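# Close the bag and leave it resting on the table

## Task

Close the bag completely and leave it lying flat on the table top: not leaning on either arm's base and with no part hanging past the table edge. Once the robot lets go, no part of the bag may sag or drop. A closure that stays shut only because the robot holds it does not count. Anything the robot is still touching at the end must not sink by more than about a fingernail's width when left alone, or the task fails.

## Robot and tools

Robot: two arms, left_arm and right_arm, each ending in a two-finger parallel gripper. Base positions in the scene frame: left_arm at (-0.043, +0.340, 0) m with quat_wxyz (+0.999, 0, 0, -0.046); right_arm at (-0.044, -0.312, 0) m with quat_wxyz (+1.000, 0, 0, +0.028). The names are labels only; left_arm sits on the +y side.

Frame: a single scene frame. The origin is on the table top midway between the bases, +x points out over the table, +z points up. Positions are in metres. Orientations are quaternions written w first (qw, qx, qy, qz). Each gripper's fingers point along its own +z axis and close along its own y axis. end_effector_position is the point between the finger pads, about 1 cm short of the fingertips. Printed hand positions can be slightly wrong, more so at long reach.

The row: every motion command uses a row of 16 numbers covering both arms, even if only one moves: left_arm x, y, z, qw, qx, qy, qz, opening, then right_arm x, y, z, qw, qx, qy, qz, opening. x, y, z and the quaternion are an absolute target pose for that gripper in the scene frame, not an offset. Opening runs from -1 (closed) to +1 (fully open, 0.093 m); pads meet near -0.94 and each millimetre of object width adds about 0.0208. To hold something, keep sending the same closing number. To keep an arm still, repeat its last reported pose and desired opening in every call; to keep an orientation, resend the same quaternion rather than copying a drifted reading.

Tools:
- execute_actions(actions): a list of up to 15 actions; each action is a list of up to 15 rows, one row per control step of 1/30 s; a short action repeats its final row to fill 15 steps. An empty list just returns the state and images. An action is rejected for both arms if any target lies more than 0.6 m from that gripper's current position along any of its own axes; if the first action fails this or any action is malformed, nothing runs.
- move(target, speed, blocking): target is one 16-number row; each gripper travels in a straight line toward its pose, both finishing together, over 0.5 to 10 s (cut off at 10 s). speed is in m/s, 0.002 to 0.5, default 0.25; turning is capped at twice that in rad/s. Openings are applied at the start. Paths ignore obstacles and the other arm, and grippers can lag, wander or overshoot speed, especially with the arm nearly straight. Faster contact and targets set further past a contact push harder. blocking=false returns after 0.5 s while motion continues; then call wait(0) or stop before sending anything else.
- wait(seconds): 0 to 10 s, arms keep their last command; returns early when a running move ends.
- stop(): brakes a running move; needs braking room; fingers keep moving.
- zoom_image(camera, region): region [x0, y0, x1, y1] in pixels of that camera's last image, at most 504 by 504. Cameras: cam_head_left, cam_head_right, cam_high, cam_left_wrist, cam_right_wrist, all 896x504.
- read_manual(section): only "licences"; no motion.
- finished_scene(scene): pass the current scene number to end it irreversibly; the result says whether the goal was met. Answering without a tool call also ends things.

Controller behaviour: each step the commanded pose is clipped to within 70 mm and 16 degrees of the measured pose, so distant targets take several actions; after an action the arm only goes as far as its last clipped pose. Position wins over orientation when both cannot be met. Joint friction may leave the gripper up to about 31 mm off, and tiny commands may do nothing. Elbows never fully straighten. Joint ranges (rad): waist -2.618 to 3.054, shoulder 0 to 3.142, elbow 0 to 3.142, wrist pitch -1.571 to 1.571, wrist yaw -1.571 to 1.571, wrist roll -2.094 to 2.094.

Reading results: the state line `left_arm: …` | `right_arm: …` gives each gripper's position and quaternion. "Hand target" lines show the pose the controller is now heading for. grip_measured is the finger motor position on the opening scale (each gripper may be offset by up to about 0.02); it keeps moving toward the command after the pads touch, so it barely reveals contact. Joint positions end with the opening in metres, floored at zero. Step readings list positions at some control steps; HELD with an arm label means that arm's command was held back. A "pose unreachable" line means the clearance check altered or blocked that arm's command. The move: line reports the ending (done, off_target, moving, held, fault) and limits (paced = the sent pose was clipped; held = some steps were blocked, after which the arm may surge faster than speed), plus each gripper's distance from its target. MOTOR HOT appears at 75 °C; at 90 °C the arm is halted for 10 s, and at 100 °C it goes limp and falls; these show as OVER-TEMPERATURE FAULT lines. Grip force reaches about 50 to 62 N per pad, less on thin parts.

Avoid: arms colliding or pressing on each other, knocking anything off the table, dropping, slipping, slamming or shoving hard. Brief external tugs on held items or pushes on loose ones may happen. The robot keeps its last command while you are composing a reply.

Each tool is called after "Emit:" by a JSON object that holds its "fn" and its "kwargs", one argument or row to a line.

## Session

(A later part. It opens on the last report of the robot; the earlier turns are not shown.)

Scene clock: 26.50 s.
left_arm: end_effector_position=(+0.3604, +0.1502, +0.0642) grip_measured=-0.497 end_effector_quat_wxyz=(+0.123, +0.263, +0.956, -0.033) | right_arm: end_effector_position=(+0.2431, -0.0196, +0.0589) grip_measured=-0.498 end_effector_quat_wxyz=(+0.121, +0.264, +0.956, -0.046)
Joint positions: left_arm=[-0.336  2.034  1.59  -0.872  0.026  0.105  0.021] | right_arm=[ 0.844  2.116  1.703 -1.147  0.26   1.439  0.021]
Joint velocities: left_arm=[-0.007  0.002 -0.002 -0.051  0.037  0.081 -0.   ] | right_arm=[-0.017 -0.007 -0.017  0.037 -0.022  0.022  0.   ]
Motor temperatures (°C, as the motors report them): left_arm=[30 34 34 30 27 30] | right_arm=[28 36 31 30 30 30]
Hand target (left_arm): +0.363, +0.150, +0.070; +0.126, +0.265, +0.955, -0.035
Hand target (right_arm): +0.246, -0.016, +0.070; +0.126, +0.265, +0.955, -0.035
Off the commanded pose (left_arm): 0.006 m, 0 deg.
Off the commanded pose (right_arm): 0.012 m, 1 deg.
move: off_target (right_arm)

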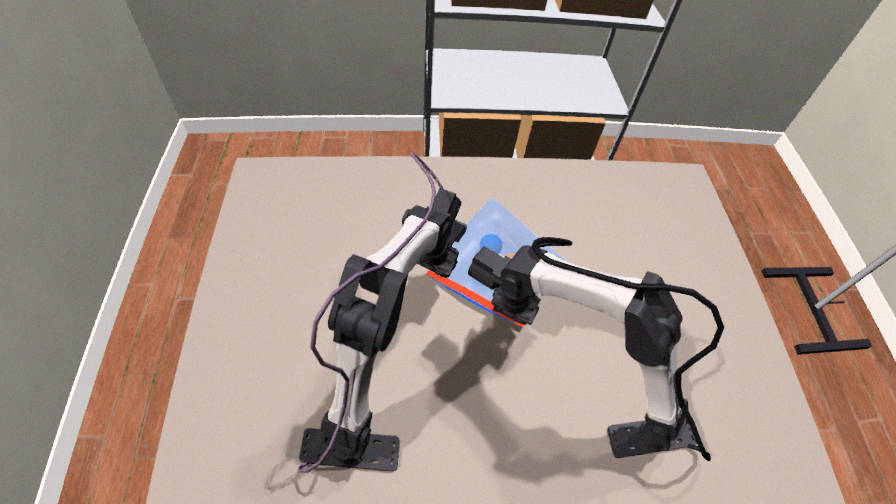

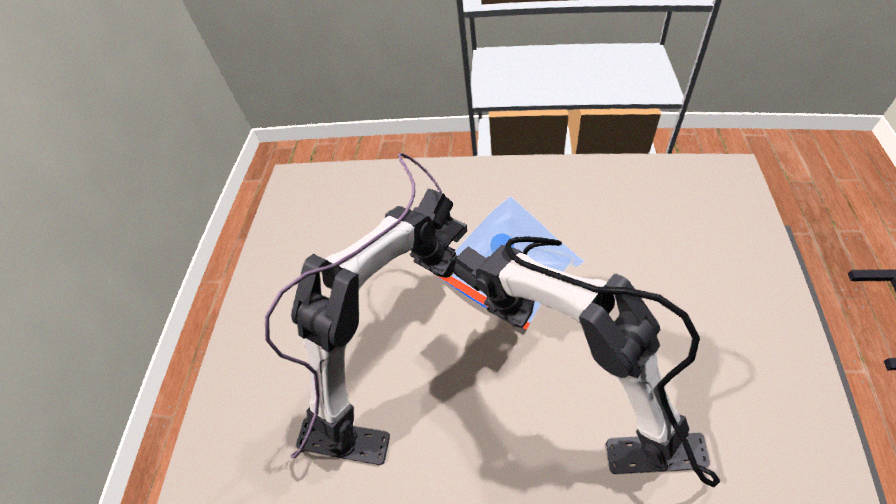

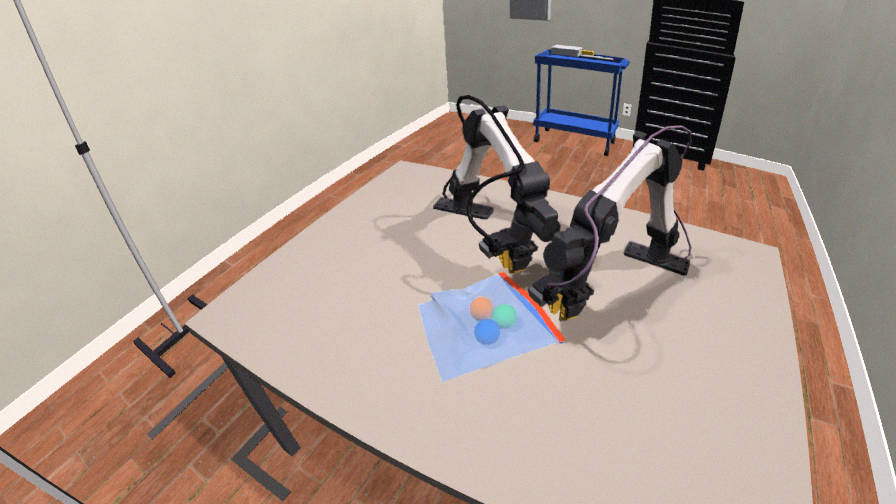

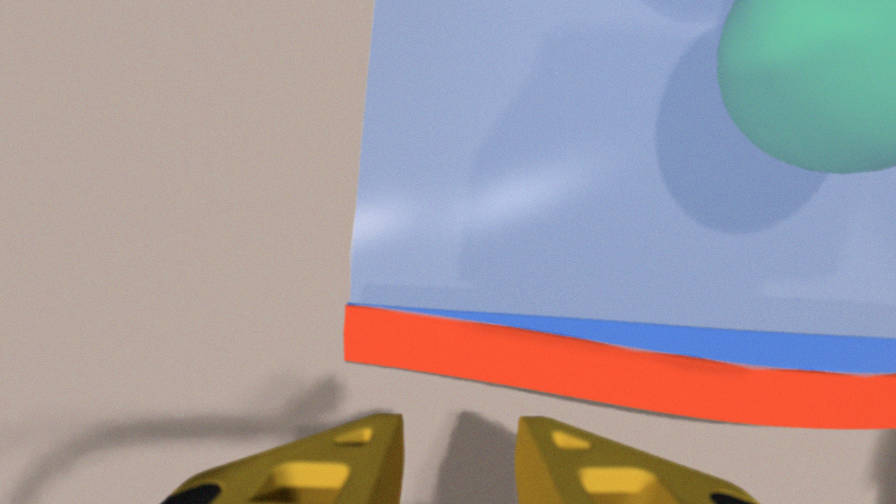

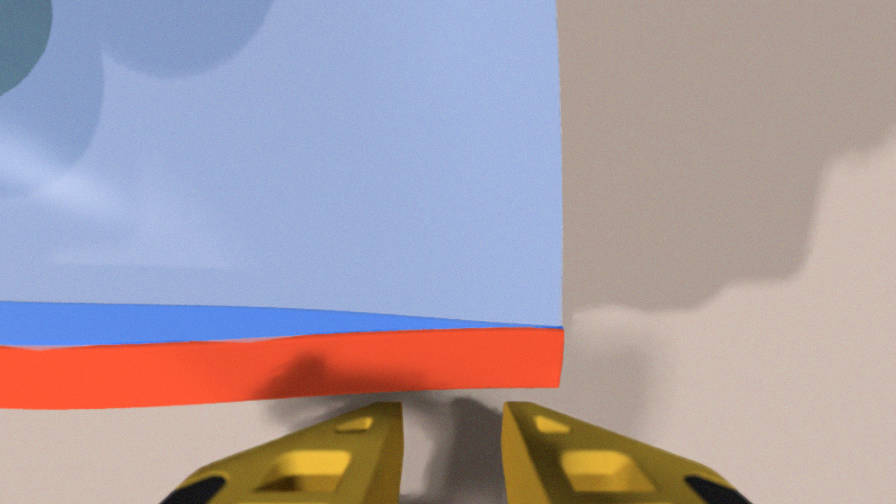

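Emit:
{"fn": "execute_actions", "kwargs": {
  "actions": [
    [[0.359,0.151,0.058,0.1258,0.2649,0.9553,-0.0349,-1,0.2405,-0.018,0.055,0.1258,0.2649,0.9553,-0.0349,-1],[0.359,0.151,0.054,0.1258,0.2649,0.9553,-0.0349,-1,0.2405,-0.018,0.052,0.1258,0.2649,0.9553,-0.0349,-1],[0.359,0.151,0.050,0.1258,0.2649,0.9553,-0.0349,-1,0.2405,-0.018,0.049,0.1258,0.2649,0.9553,-0.0349,-1],[0.359,0.151,0.046,0.1258,0.2649,0.9553,-0.0349,-1,0.2405,-0.018,0.046,0.1258,0.2649,0.9553,-0.0349,-1],[0.359,0.151,0.042,0.1258,0.2649,0.9553,-0.0349,-1,0.2405,-0.018,0.042,0.1258,0.2649,0.9553,-0.0349,-1],[0.359,0.151,0.038,0.1258,0.2649,0.9553,-0.0349,-1,0.2405,-0.018,0.038,0.1258,0.2649,0.9553,-0.0349,-1],[0.359,0.151,0.034,0.1258,0.2649,0.9553,-0.0349,-1,0.2405,-0.018,0.034,0.1258,0.2649,0.9553,-0.0349,-1],[0.359,0.151,0.030,0.1258,0.2649,0.9553,-0.0349,-1,0.2405,-0.018,0.030,0.1258,0.2649,0.9553,-0.0349,-1],[0.359,0.151,0.026,0.1258,0.2649,0.9553,-0.0349,-1,0.2405,-0.018,0.026,0.1258,0.2649,0.9553,-0.0349,-1],[0.359,0.151,0.022,0.1258,0.2649,0.9553,-0.0349,-1,0.2405,-0.018,0.022,0.1258,0.2649,0.9553,-0.0349,-1],[0.359,0.151,0.018,0.1258,0.2649,0.9553,-0.0349,-1,0.2405,-0.018,0.018,0.1258,0.2649,0.9553,-0.0349,-1],[0.358,0.1515,0.014,0.1258,0.2649,0.9553,-0.0349,-1,0.240,-0.0185,0.014,0.1258,0.2649,0.9553,-0.0349,-1],[0.357,0.152,0.010,0.1258,0.2649,0.9553,-0.0349,-1,0.2395,-0.019,0.010,0.1258,0.2649,0.9553,-0.0349,-1],[0.356,0.1525,0.006,0.1258,0.2649,0.9553,-0.0349,-1,0.239,-0.0195,0.006,0.1258,0.2649,0.9553,-0.0349,-1],[0.355,0.153,0.002,0.1258,0.2649,0.9553,-0.0349,-1,0.2385,-0.020,0.002,0.1258,0.2649,0.9553,-0.0349,-1]],
    [[0.353,0.154,-0.002,0.1258,0.2649,0.9553,-0.0349,-1,0.238,-0.021,-0.002,0.1258,0.2649,0.9553,-0.0349,-1],[0.351,0.155,-0.006,0.1258,0.2649,0.9553,-0.0349,-1,0.237,-0.022,-0.006,0.1258,0.2649,0.9553,-0.0349,-1],[0.349,0.156,-0.010,0.1258,0.2649,0.9553,-0.0349,-1,0.236,-0.023,-0.010,0.1258,0.2649,0.9553,-0.0349,-1],[0.347,0.157,-0.014,0.1258,0.2649,0.9553,-0.0349,-1,0.235,-0.024,-0.014,0.1258,0.2649,0.9553,-0.0349,-1],[0.345,0.158,-0.018,0.1258,0.2649,0.9553,-0.0349,-1,0.234,-0.025,-0.018,0.1258,0.2649,0.9553,-0.0349,-1],[0.343,0.159,-0.022,0.1258,0.2649,0.9553,-0.0349,-1,0.233,-0.026,-0.022,0.1258,0.2649,0.9553,-0.0349,-1],[0.341,0.160,-0.026,0.1258,0.2649,0.9553,-0.0349,-1,0.232,-0.027,-0.026,0.1258,0.2649,0.9553,-0.0349,-1],[0.339,0.161,-0.030,0.1258,0.2649,0.9553,-0.0349,-1,0.231,-0.028,-0.030,0.1258,0.2649,0.9553,-0.0349,-1]],
    [[0.339,0.161,-0.030,0.1258,0.2649,0.9553,-0.0349,-1,0.231,-0.028,-0.030,0.1258,0.2649,0.9553,-0.0349,-1]]
  ]
}}

Scene clock: 36.47 s.
left_arm: end_effector_position=(+0.3512, +0.1544, +0.0067) grip_measured=-1.000 end_effector_quat_wxyz=(+0.156, +0.263, +0.951, -0.039) | right_arm: end_effector_position=(+0.2427, -0.0206, +0.0136) grip_measured=-0.976 end_effector_quat_wxyz=(+0.154, +0.265, +0.952, -0.015)
Joint positions: left_arm=[-0.336  2.019  1.306 -0.535  0.026  0.105  0.   ] | right_arm=[ 0.858  2.091  1.465 -0.854  0.297  1.445  0.   ]
Joint velocities: left_arm=[-0.002  0.007  0.002  0.022 -0.007  0.051  0.   ] | right_arm=[-0.007 -0.022  0.002 -0.095 -0.007 -0.007  0.   ]
Motor temperatures (°C, as the motors report them): left_arm=[30 36 35 30 27 30] | right_arm=[28 41 33 30 30 30]
Hand target (left_arm): +0.337, +0.162, -0.027; +0.125, +0.265, +0.955, -0.035
Hand target (right_arm): +0.229, -0.031, -0.027; +0.125, +0.266, +0.955, -0.037
Off the commanded pose (left_arm): 0.039 m, 4 deg.
Off the commanded pose (right_arm): 0.046 m, 4 deg.
Step readings (end_effector_position; steps 1 to 15: 1st action; 16 to 30: 2nd action; 31 to 45: 3rd action):
0: left_arm (+0.3601, +0.1503, +0.0641) | right_arm (+0.2429, -0.0198, +0.0589)
1: left_arm (+0.3605, +0.1501, +0.0642) | right_arm (+0.2432, -0.0195, +0.0584)
2: left_arm (+0.3615, +0.1497, +0.0640) | right_arm (+0.2435, -0.0191, +0.0572)
4: left_arm (+0.3630, +0.1490, +0.0617) | right_arm (+0.2434, -0.0192, +0.0534)
8: left_arm (+0.3606, +0.1501, +0.0509) | right_arm (+0.2420, -0.0210, +0.0431)
15: left_arm (+0.3573, +0.1516, +0.0279) | right_arm (+0.2413, -0.0218, +0.0250)
16: left_arm (+0.3561, +0.1522, +0.0236) | right_arm (+0.2409, -0.0224, +0.0219)
17: left_arm (+0.3547, +0.1528, +0.0193) | right_arm (+0.2404, -0.0229, +0.0187)
19: left_arm (+0.3506, +0.1547, +0.0102) | right_arm (+0.2404, -0.0229, +0.0150)
23: left_arm (+0.3510, +0.1545, +0.0069) | right_arm (+0.2411, -0.0215, +0.0135)
30: left_arm (+0.3511, +0.1545, +0.0065) | right_arm (+0.2425, -0.0207, +0.0136)
31: left_arm (+0.3512, +0.1544, +0.0067) | right_arm (+0.2427, -0.0206, +0.0136)
32: left_arm (+0.3512, +0.1544, +0.0067) | right_arm (+0.2427, -0.0206, +0.0137)
34: left_arm (+0.3512, +0.1544, +0.0067) | right_arm (+0.2427, -0.0205, +0.0137)
38: left_arm (+0.3512, +0.1544, +0.0067) | right_arm (+0.2427, -0.0206, +0.0136)
45: end_effector_position above

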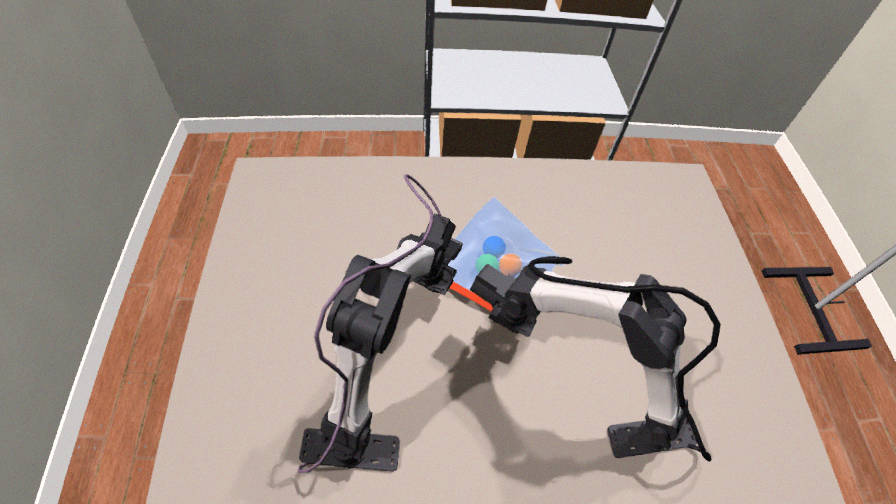

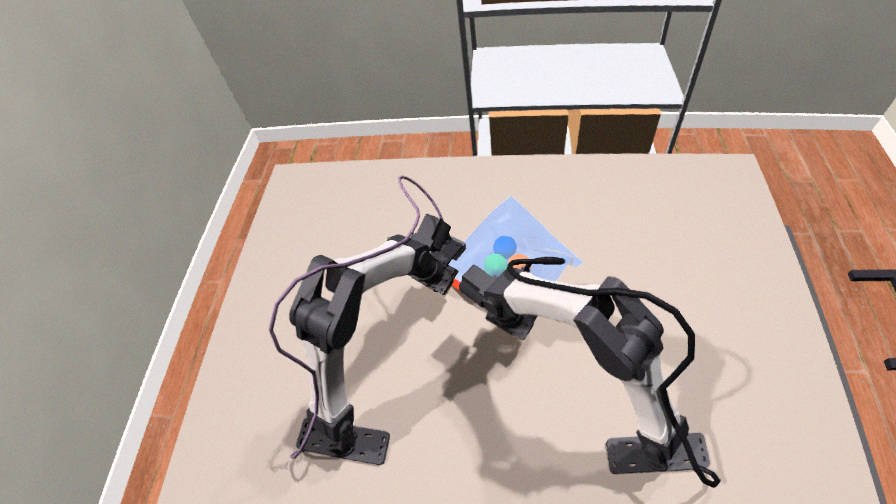

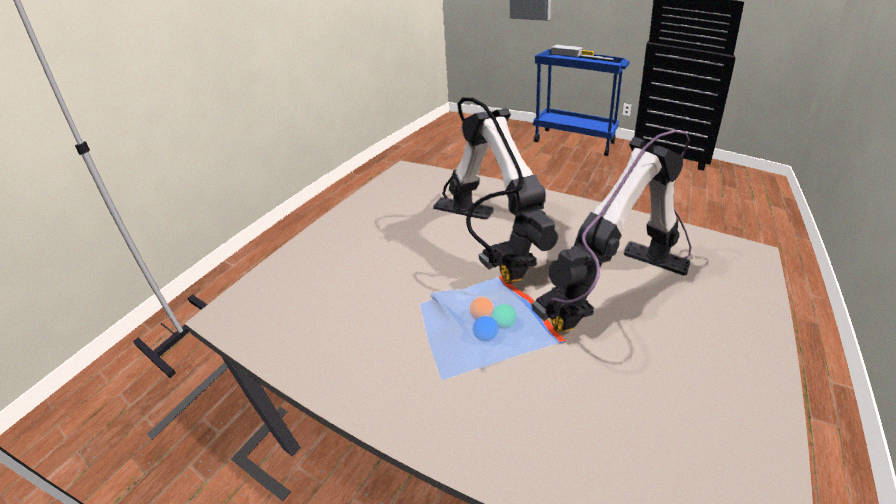

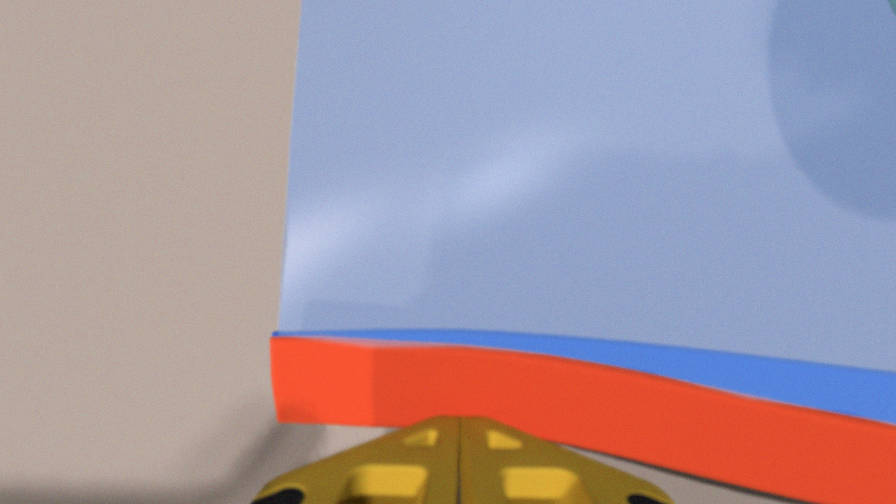

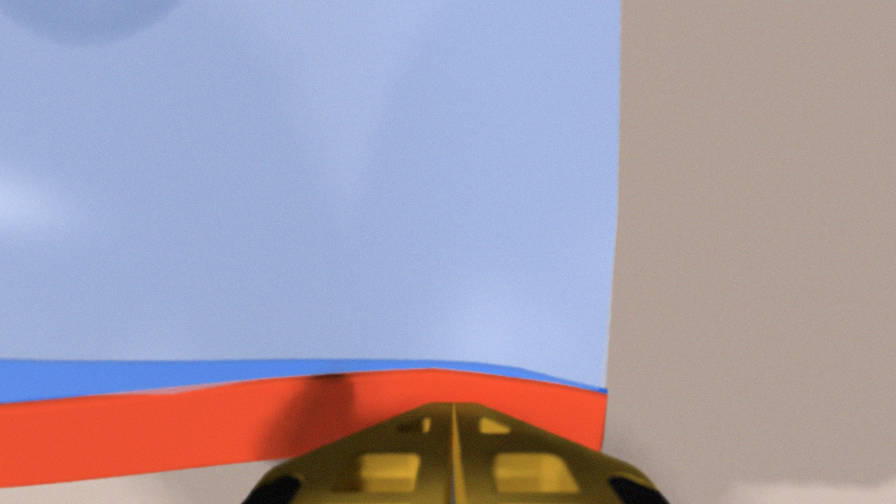

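Emit:
{"fn": "move", "kwargs": {
  "target": [0.3615, 0.148, 0.05, 0, 0.2672, 0.9636, 0, -1, 0.2466, -0.023, 0.05, 0, 0.2672, 0.9636, 0, -1],
  "speed": 0.1
}}

Scene clock: 40.07 s.
left_arm: end_effector_position=(+0.3617, +0.1498, +0.0548) grip_measured=-1.000 end_effector_quat_wxyz=(+0.006, +0.267, +0.964, -0.007) | right_arm: end_effector_position=(+0.2437, -0.0241, +0.0530) grip_measured=-0.976 end_effector_quat_wxyz=(+0.008, +0.267, +0.964, +0.003)
Joint positions: left_arm=[-0.341  2.282  1.977 -1.252  0.011  0.105  0.   ] | right_arm=[ 0.734  2.112  1.695 -1.142  0.011  1.331  0.   ]
Joint velocities: left_arm=[-0.002 -0.012  0.017  0.037 -0.051  0.051  0.   ] | right_arm=[ 0.012 -0.007  0.002 -0.037 -0.139 -0.037  0.   ]
Motor temperatures (°C, as the motors report them): left_arm=[30 37 35 30 27 30] | right_arm=[28 41 33 30 30 30]
Hand target (left_arm): +0.362, +0.148, +0.051; +0.000, +0.269, +0.963, +0.000
Hand target (right_arm): +0.247, -0.023, +0.050; +0.001, +0.267, +0.964, +0.001
Off the commanded pose (left_arm): 0.005 m, 1 deg.
Off the commanded pose (right_arm): 0.004 m, 1 deg.
move: done

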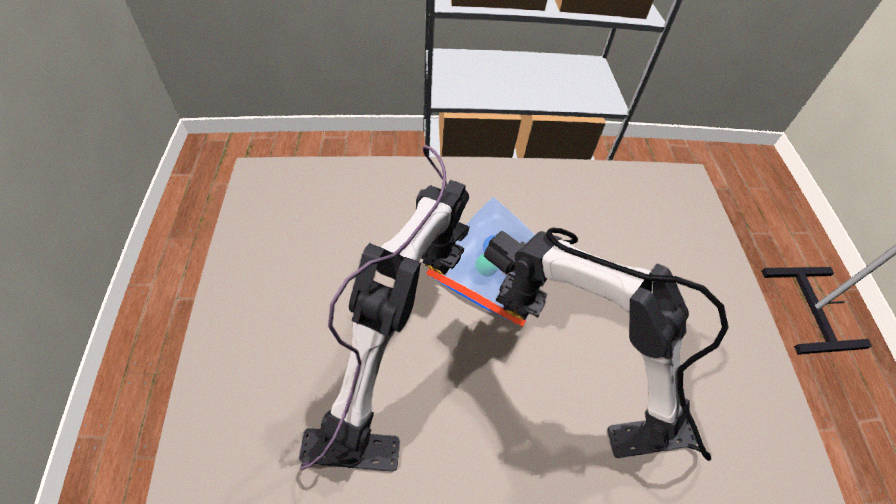

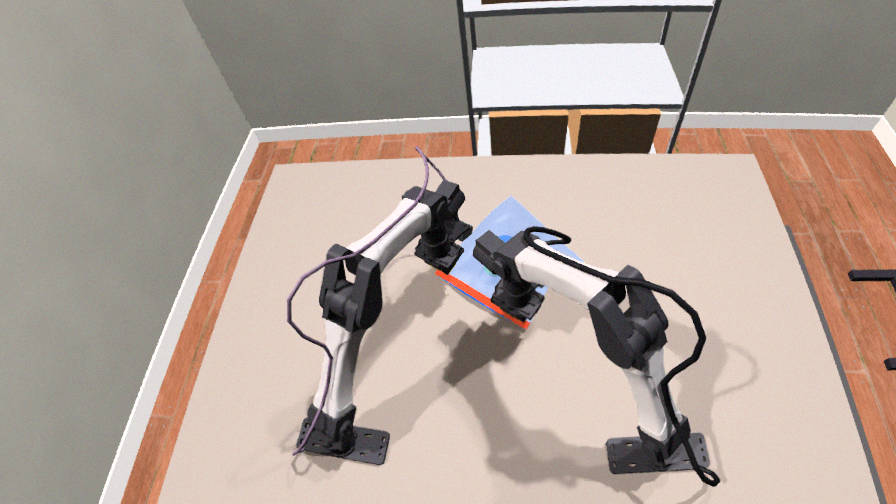

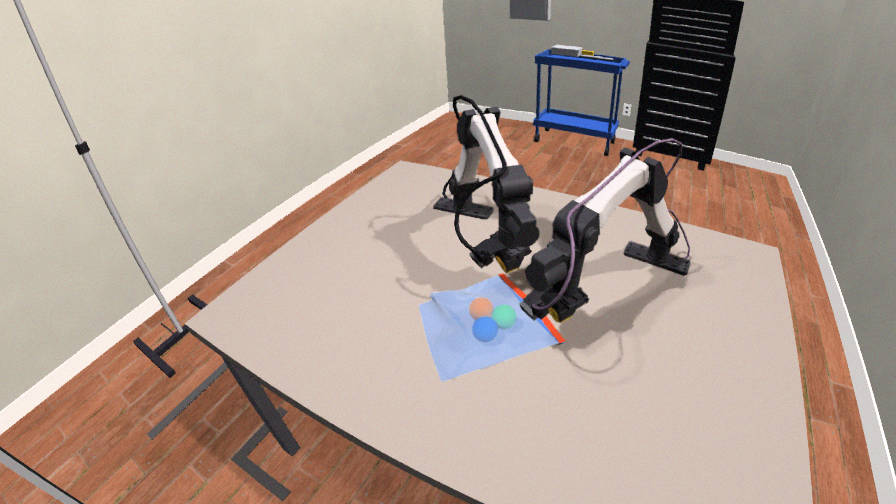

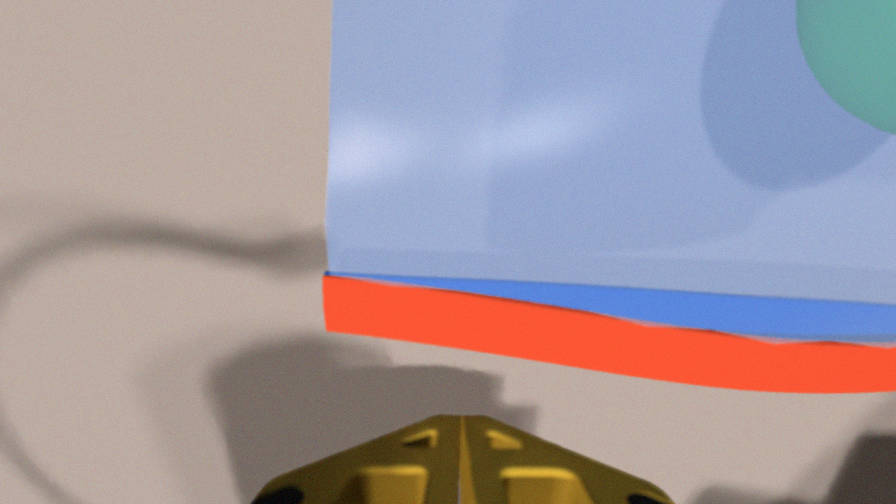

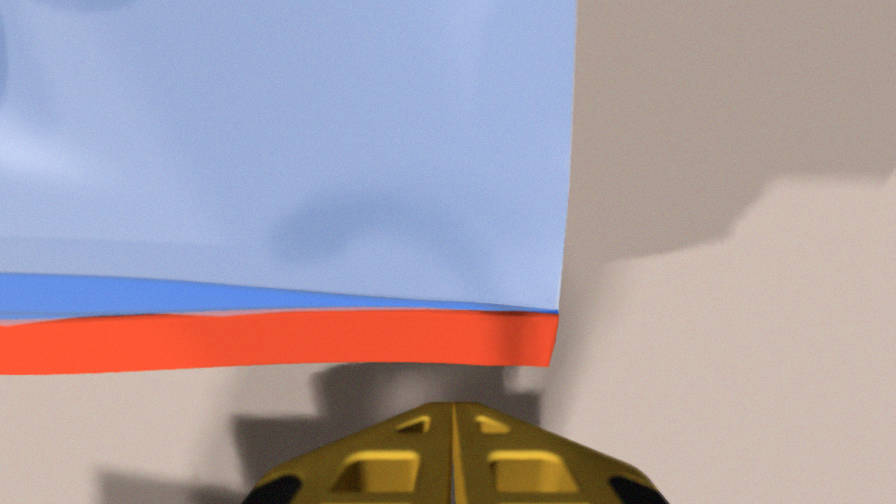

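Emit:
{"fn": "move", "kwargs": {
  "target": [0.3645, 0.148, -0.02, 0, 0.2672, 0.9636, 0, -1, 0.310, 0.0687, 0.055, 0.0652, 0.2936, 0.9311, 0.2065, -1],
  "speed": 0.1
}}

Scene clock: 51.63 s.
left_arm: end_effector_position=(+0.3707, +0.1456, +0.0112) grip_measured=-1.000 end_effector_quat_wxyz=(+0.021, +0.267, +0.964, -0.009) | right_arm: end_effector_position=(+0.3056, +0.0578, +0.0552) grip_measured=-0.976 end_effector_quat_wxyz=(+0.067, +0.295, +0.933, +0.195)
Joint positions: left_arm=[-0.341  2.32   1.867 -1.072  0.011  0.105  0.   ] | right_arm=[ 0.739  2.159  1.695 -0.696 -0.056  1.419  0.   ]
Joint velocities: left_arm=[-0.027 -0.007  0.017 -0.007  0.022 -0.007  0.   ] | right_arm=[ 0.002  0.017 -0.012  0.022 -0.051 -0.051  0.   ]
Motor temperatures (°C, as the motors report them): left_arm=[30 40 37 30 27 30] | right_arm=[28 43 35 30 30 30]
Hand target (left_arm): +0.362, +0.149, -0.018; -0.000, +0.267, +0.964, +0.000
Hand target (right_arm): +0.309, +0.069, +0.057; +0.066, +0.292, +0.931, +0.206
Off the commanded pose (left_arm): 0.032 m, 3 deg.
Off the commanded pose (right_arm): 0.012 m, 1 deg.
move: off_target (left_arm, right_arm)

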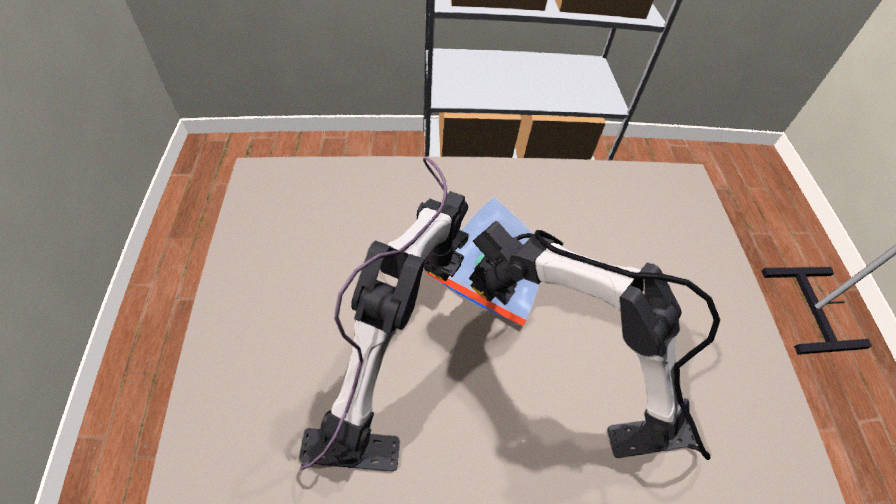

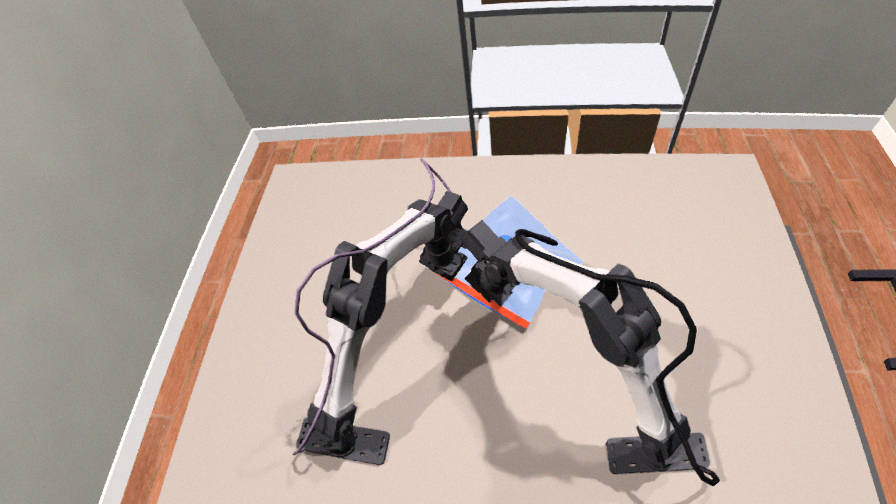

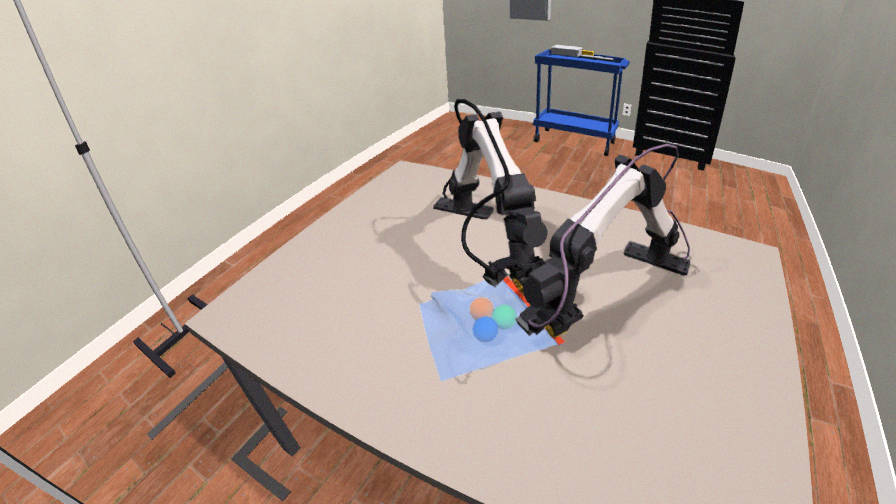

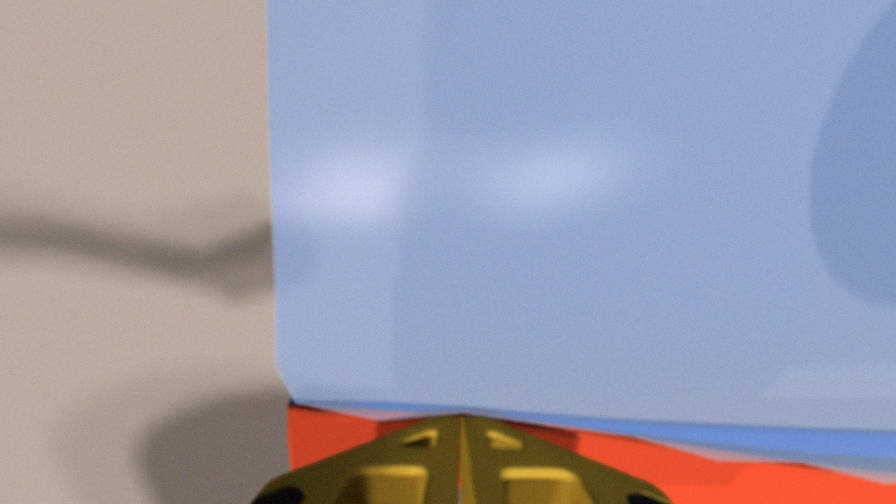

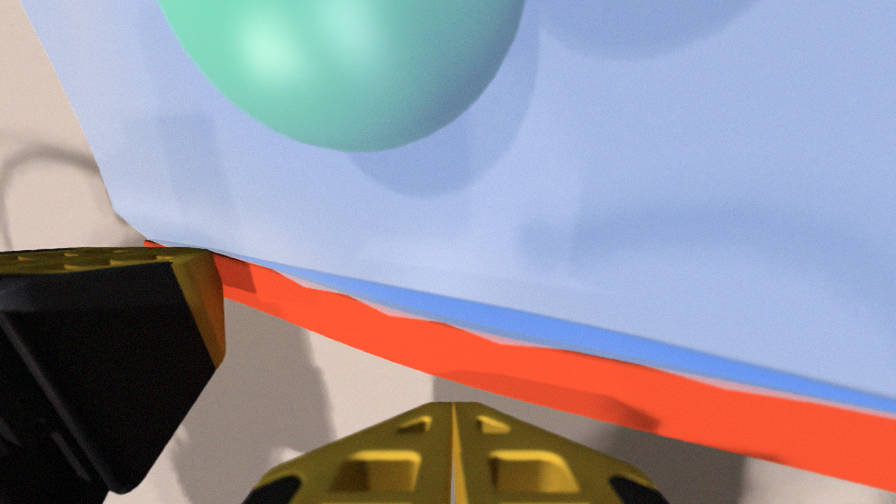

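Emit:
{"fn": "move", "kwargs": {
  "target": [0.3645, 0.148, -0.02, 0, 0.2672, 0.9636, 0, -1, 0.3056, 0.0578, -0.02, 0.0652, 0.2936, 0.9311, 0.2065, -1],
  "speed": 0.08
}}

Scene clock: 56.03 s.
left_arm: end_effector_position=(+0.3765, +0.1450, +0.0122) grip_measured=-1.000 end_effector_quat_wxyz=(+0.034, +0.266, +0.963, -0.006) | right_arm: end_effector_position=(+0.3163, +0.0703, +0.0196) grip_measured=-0.976 end_effector_quat_wxyz=(+0.087, +0.289, +0.922, +0.243)
Joint positions: left_arm=[-0.341  2.319  1.867 -1.05  -0.     0.105  0.   ] | right_arm=[ 0.739  2.191  1.55  -0.412 -0.063  1.42   0.   ]
Joint velocities: left_arm=[ 0.007 -0.017  0.007  0.081 -0.007 -0.037  0.   ] | right_arm=[-0.007  0.017 -0.002 -0.081 -0.022  0.007  0.   ]
Motor temperatures (°C, as the motors report them): left_arm=[30 40 36 30 27 30] | right_arm=[28 44 35 30 30 30]
Hand target (left_arm): +0.363, +0.149, -0.018; -0.000, +0.268, +0.964, +0.000
Hand target (right_arm): +0.304, +0.057, -0.018; +0.065, +0.294, +0.931, +0.206
Off the commanded pose (left_arm): 0.035 m, 4 deg.
Off the commanded pose (right_arm): 0.043 m, 5 deg.
move: off_target (left_arm, right_arm)

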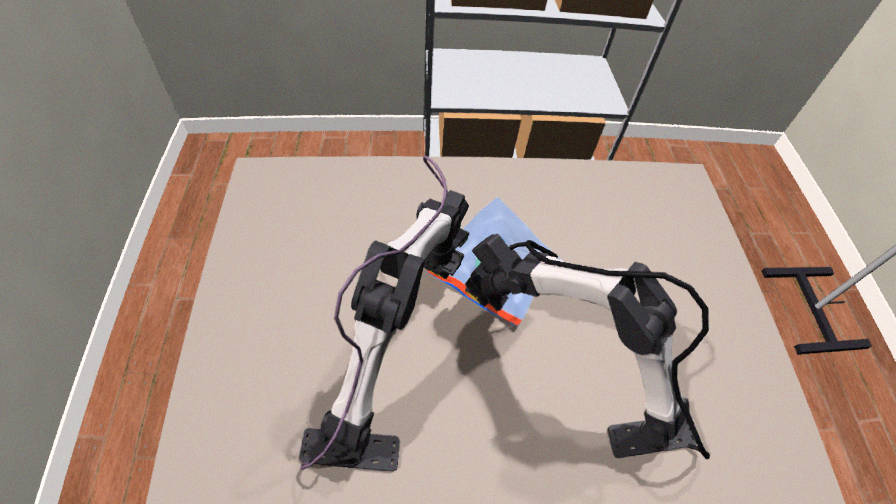

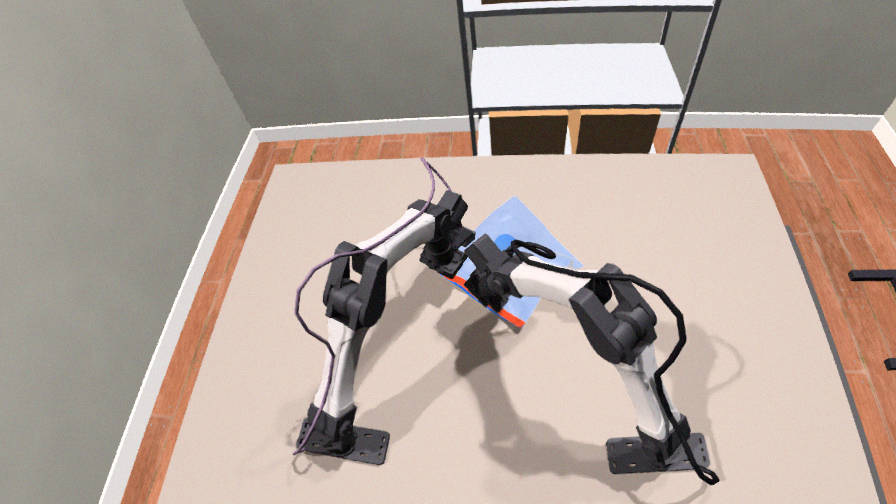

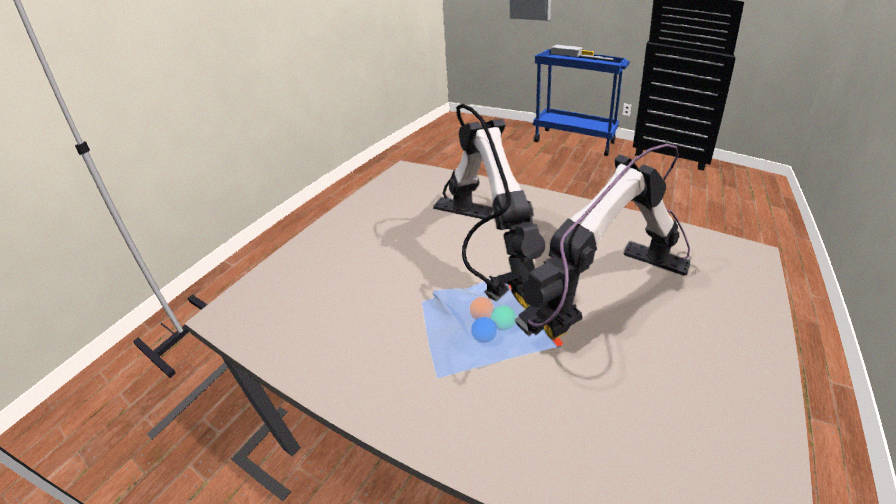

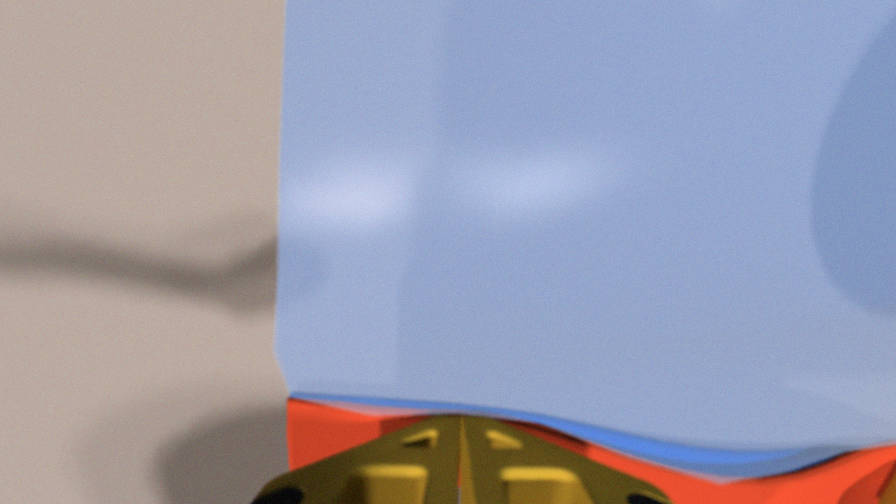

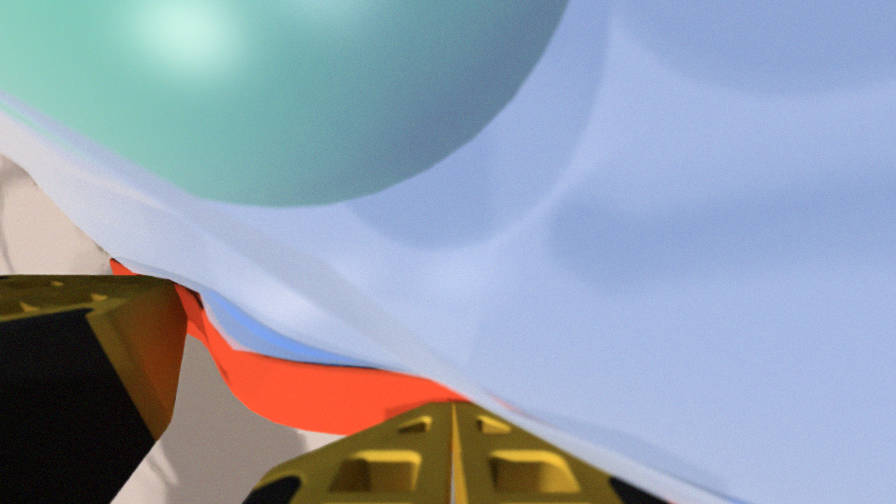

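Emit:
{"fn": "execute_actions", "kwargs": {
  "actions": [
    [[0.3645,0.148,-0.02,0,0.2672,0.9636,0,-1,0.2984,0.0482,-0.02,0.0652,0.2936,0.9311,0.2065,-1]],
    [[0.3645,0.148,-0.02,0,0.2672,0.9636,0,-1,0.2911,0.0387,-0.02,0.0652,0.2936,0.9311,0.2065,-1]],
    [[0.3645,0.148,-0.02,0,0.2672,0.9636,0,-1,0.2839,0.0291,-0.02,0.0652,0.2936,0.9311,0.2065,-1]],
    [[0.3645,0.148,-0.02,0,0.2672,0.9636,0,-1,0.2766,0.0195,-0.02,0.0652,0.2936,0.9311,0.2065,-1]],
    [[0.3645,0.148,-0.02,0,0.2672,0.9636,0,-1,0.2694,0.0100,-0.02,0.0652,0.2936,0.9311,0.2065,-1]],
    [[0.3645,0.148,-0.02,0,0.2672,0.9636,0,-1,0.2622,0.0004,-0.02,0.0652,0.2936,0.9311,0.2065,-1]]
  ]
}}

Scene clock: 61.27 s.
left_arm: end_effector_position=(+0.3766, +0.1441, +0.0122) grip_measured=-1.000 end_effector_quat_wxyz=(+0.035, +0.267, +0.963, -0.007) | right_arm: end_effector_position=(+0.2901, +0.0355, +0.0176) grip_measured=-0.976 end_effector_quat_wxyz=(+0.099, +0.282, +0.912, +0.281)
Joint positions: left_arm=[-0.342  2.319  1.867 -1.048  0.003  0.105  0.   ] | right_arm=[ 0.718  2.012  1.208 -0.168 -0.088  1.402  0.   ]
Joint velocities: left_arm=[ 0.002 -0.012  0.007  0.037 -0.081  0.007  0.   ] | right_arm=[ 0.007 -0.012 -0.002 -0.081 -0.007 -0.037  0.   ]
Motor temperatures (°C, as the motors report them): left_arm=[30 41 36 30 27 30] | right_arm=[28 45 34 30 30 30]
Hand target (left_arm): +0.363, +0.149, -0.018; -0.000, +0.268, +0.963, +0.000
Hand target (right_arm): +0.263, +0.002, -0.018; +0.065, +0.294, +0.931, +0.208
Off the commanded pose (left_arm): 0.035 m, 4 deg.
Off the commanded pose (right_arm): 0.059 m, 10 deg.
Step readings (end_effector_position; steps 1 to 15: 1st action; 16 to 30: 2nd action; 31 to 45: 3rd action; 46 to 60: 4th action; 61 to 75: 5th action; 76 to 90: 6th action):
0: left_arm (+0.3766, +0.1449, +0.0122) | right_arm (+0.3165, +0.0705, +0.0197)
1: left_arm (+0.3766, +0.1449, +0.0122) | right_arm (+0.3159, +0.0700, +0.0182)
2: left_arm (+0.3766, +0.1449, +0.0122) | right_arm (+0.3154, +0.0699, +0.0177)
4: left_arm (+0.3766, +0.1449, +0.0122) | right_arm (+0.3156, +0.0697, +0.0180)
8: left_arm (+0.3766, +0.1450, +0.0122) | right_arm (+0.3165, +0.0706, +0.0182)
15: left_arm (+0.3767, +0.1450, +0.0122) | right_arm (+0.3166, +0.0709, +0.0182)
16: left_arm (+0.3767, +0.1450, +0.0122) | right_arm (+0.3161, +0.0703, +0.0182)
17: left_arm (+0.3767, +0.1450, +0.0122) | right_arm (+0.3144, +0.0683, +0.0179)
19: left_arm (+0.3768, +0.1450, +0.0122) | right_arm (+0.3130, +0.0664, +0.0182)
23: left_arm (+0.3768, +0.1450, +0.0122) | right_arm (+0.3137, +0.0670, +0.0182)
30: left_arm (+0.3768, +0.1450, +0.0122) | right_arm (+0.3138, +0.0672, +0.0182)
31: left_arm (+0.3768, +0.1450, +0.0122) | right_arm (+0.3132, +0.0666, +0.0184)
32: left_arm (+0.3768, +0.1450, +0.0122) | right_arm (+0.3114, +0.0644, +0.0180)
34: left_arm (+0.3769, +0.1449, +0.0122) | right_arm (+0.3092, +0.0616, +0.0181)
38: left_arm (+0.3768, +0.1447, +0.0122) | right_arm (+0.3095, +0.0621, +0.0184)
45: left_arm (+0.3768, +0.1447, +0.0122) | right_arm (+0.3094, +0.0620, +0.0182)
46: left_arm (+0.3768, +0.1447, +0.0122) | right_arm (+0.3089, +0.0613, +0.0183)
47: left_arm (+0.3767, +0.1446, +0.0122) | right_arm (+0.3070, +0.0593, +0.0181)
49: left_arm (+0.3767, +0.1446, +0.0122) | right_arm (+0.3043, +0.0553, +0.0180)
53: left_arm (+0.3768, +0.1444, +0.0122) | right_arm (+0.3036, +0.0540, +0.0183)
60: left_arm (+0.3768, +0.1444, +0.0122) | right_arm (+0.3037, +0.0541, +0.0181)
61: left_arm (+0.3768, +0.1444, +0.0122) | right_arm (+0.3030, +0.0535, +0.0184)
62: left_arm (+0.3768, +0.1444, +0.0122) | right_arm (+0.3011, +0.0512, +0.0179)
64: left_arm (+0.3767, +0.1443, +0.0122) | right_arm (+0.2981, +0.0470, +0.0180)
68: left_arm (+0.3767, +0.1443, +0.0122) | right_arm (+0.2968, +0.0450, +0.0181)
75: left_arm (+0.3767, +0.1443, +0.0122) | right_arm (+0.2969, +0.0452, +0.0181)
76: left_arm (+0.3767, +0.1443, +0.0122) | right_arm (+0.2964, +0.0445, +0.0182)
77: left_arm (+0.3767, +0.1443, +0.0122) | right_arm (+0.2942, +0.0418, +0.0174)
79: left_arm (+0.3766, +0.1442, +0.0122) | right_arm (+0.2915, +0.0381, +0.0180)
83: left_arm (+0.3766, +0.1441, +0.0122) | right_arm (+0.2900, +0.0354, +0.0177)
90: end_effector_position above

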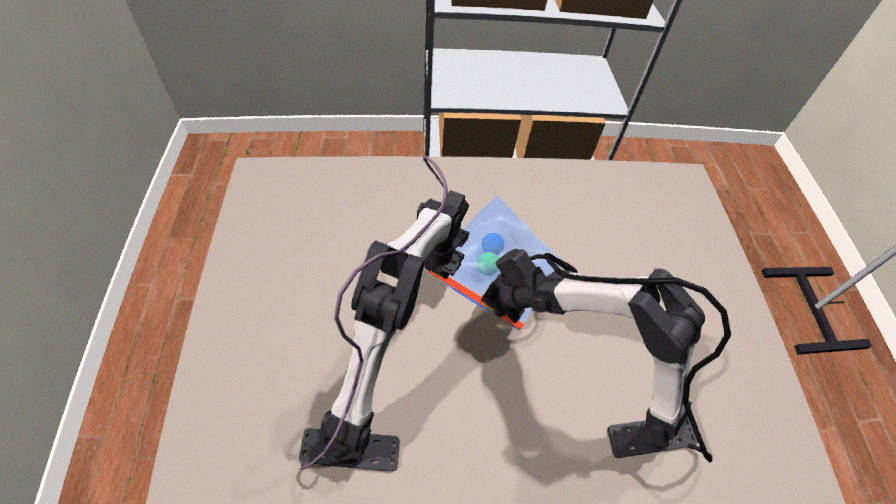

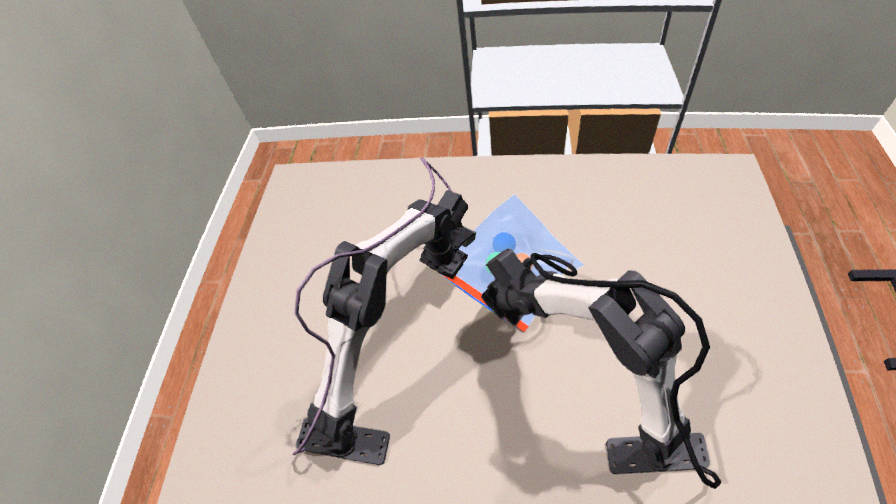

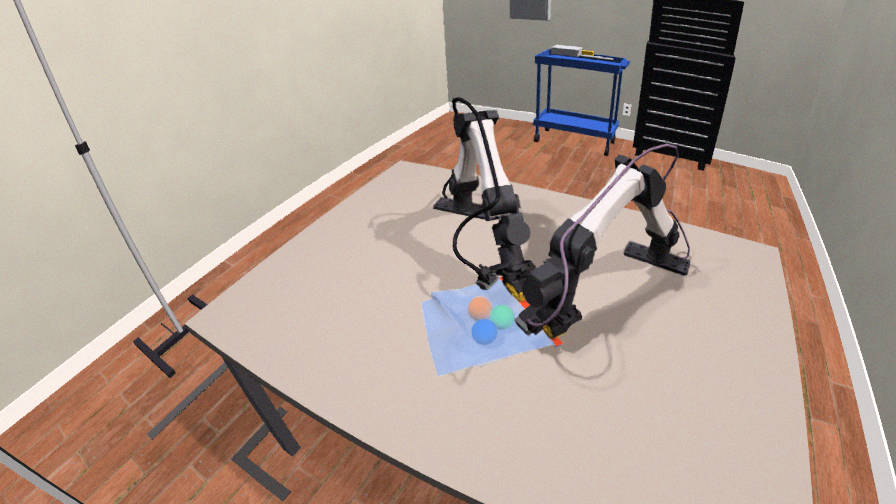

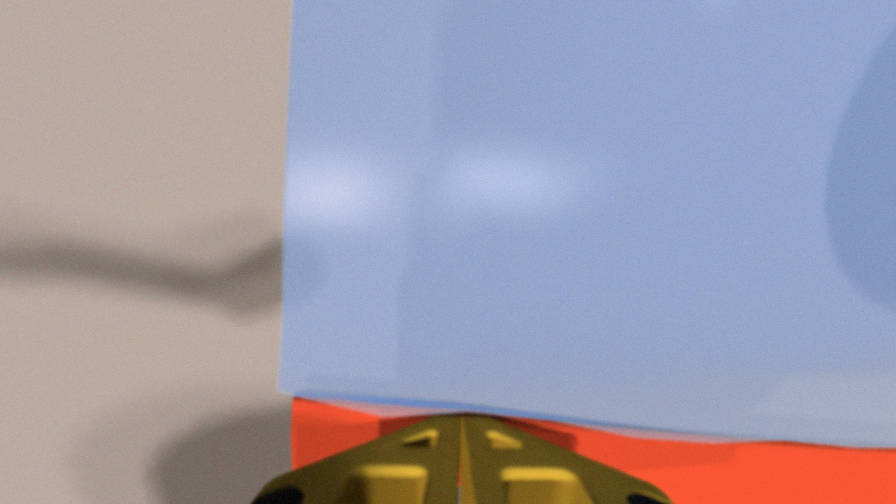

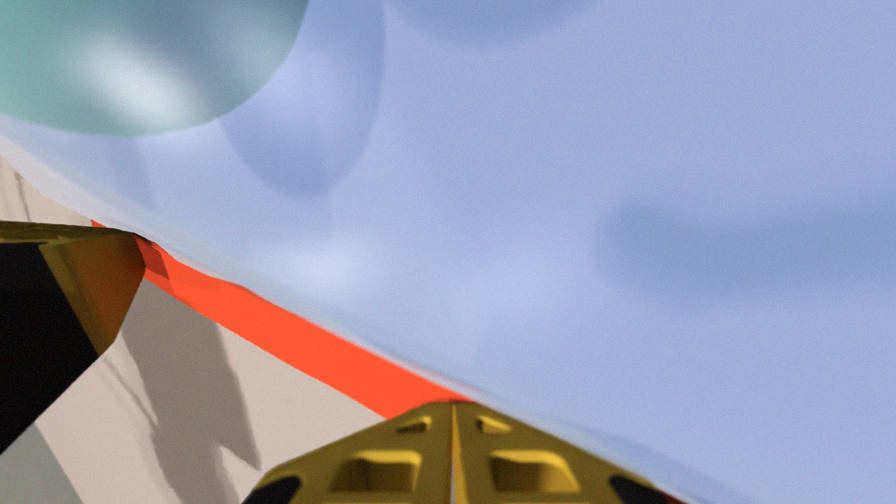

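Emit:
{"fn": "zoom_image", "kwargs": {
  "camera": "cam_head_left",
  "region": [410, 250, 550, 340]
}}

Region (410, 250, 550, 340) of cam_head_left's 896x504 image, scaled by 3.600, with more detail than that image has; it fills the top 324 rows of this view, and the rest is white.

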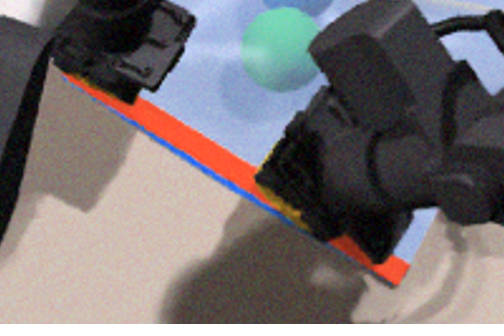

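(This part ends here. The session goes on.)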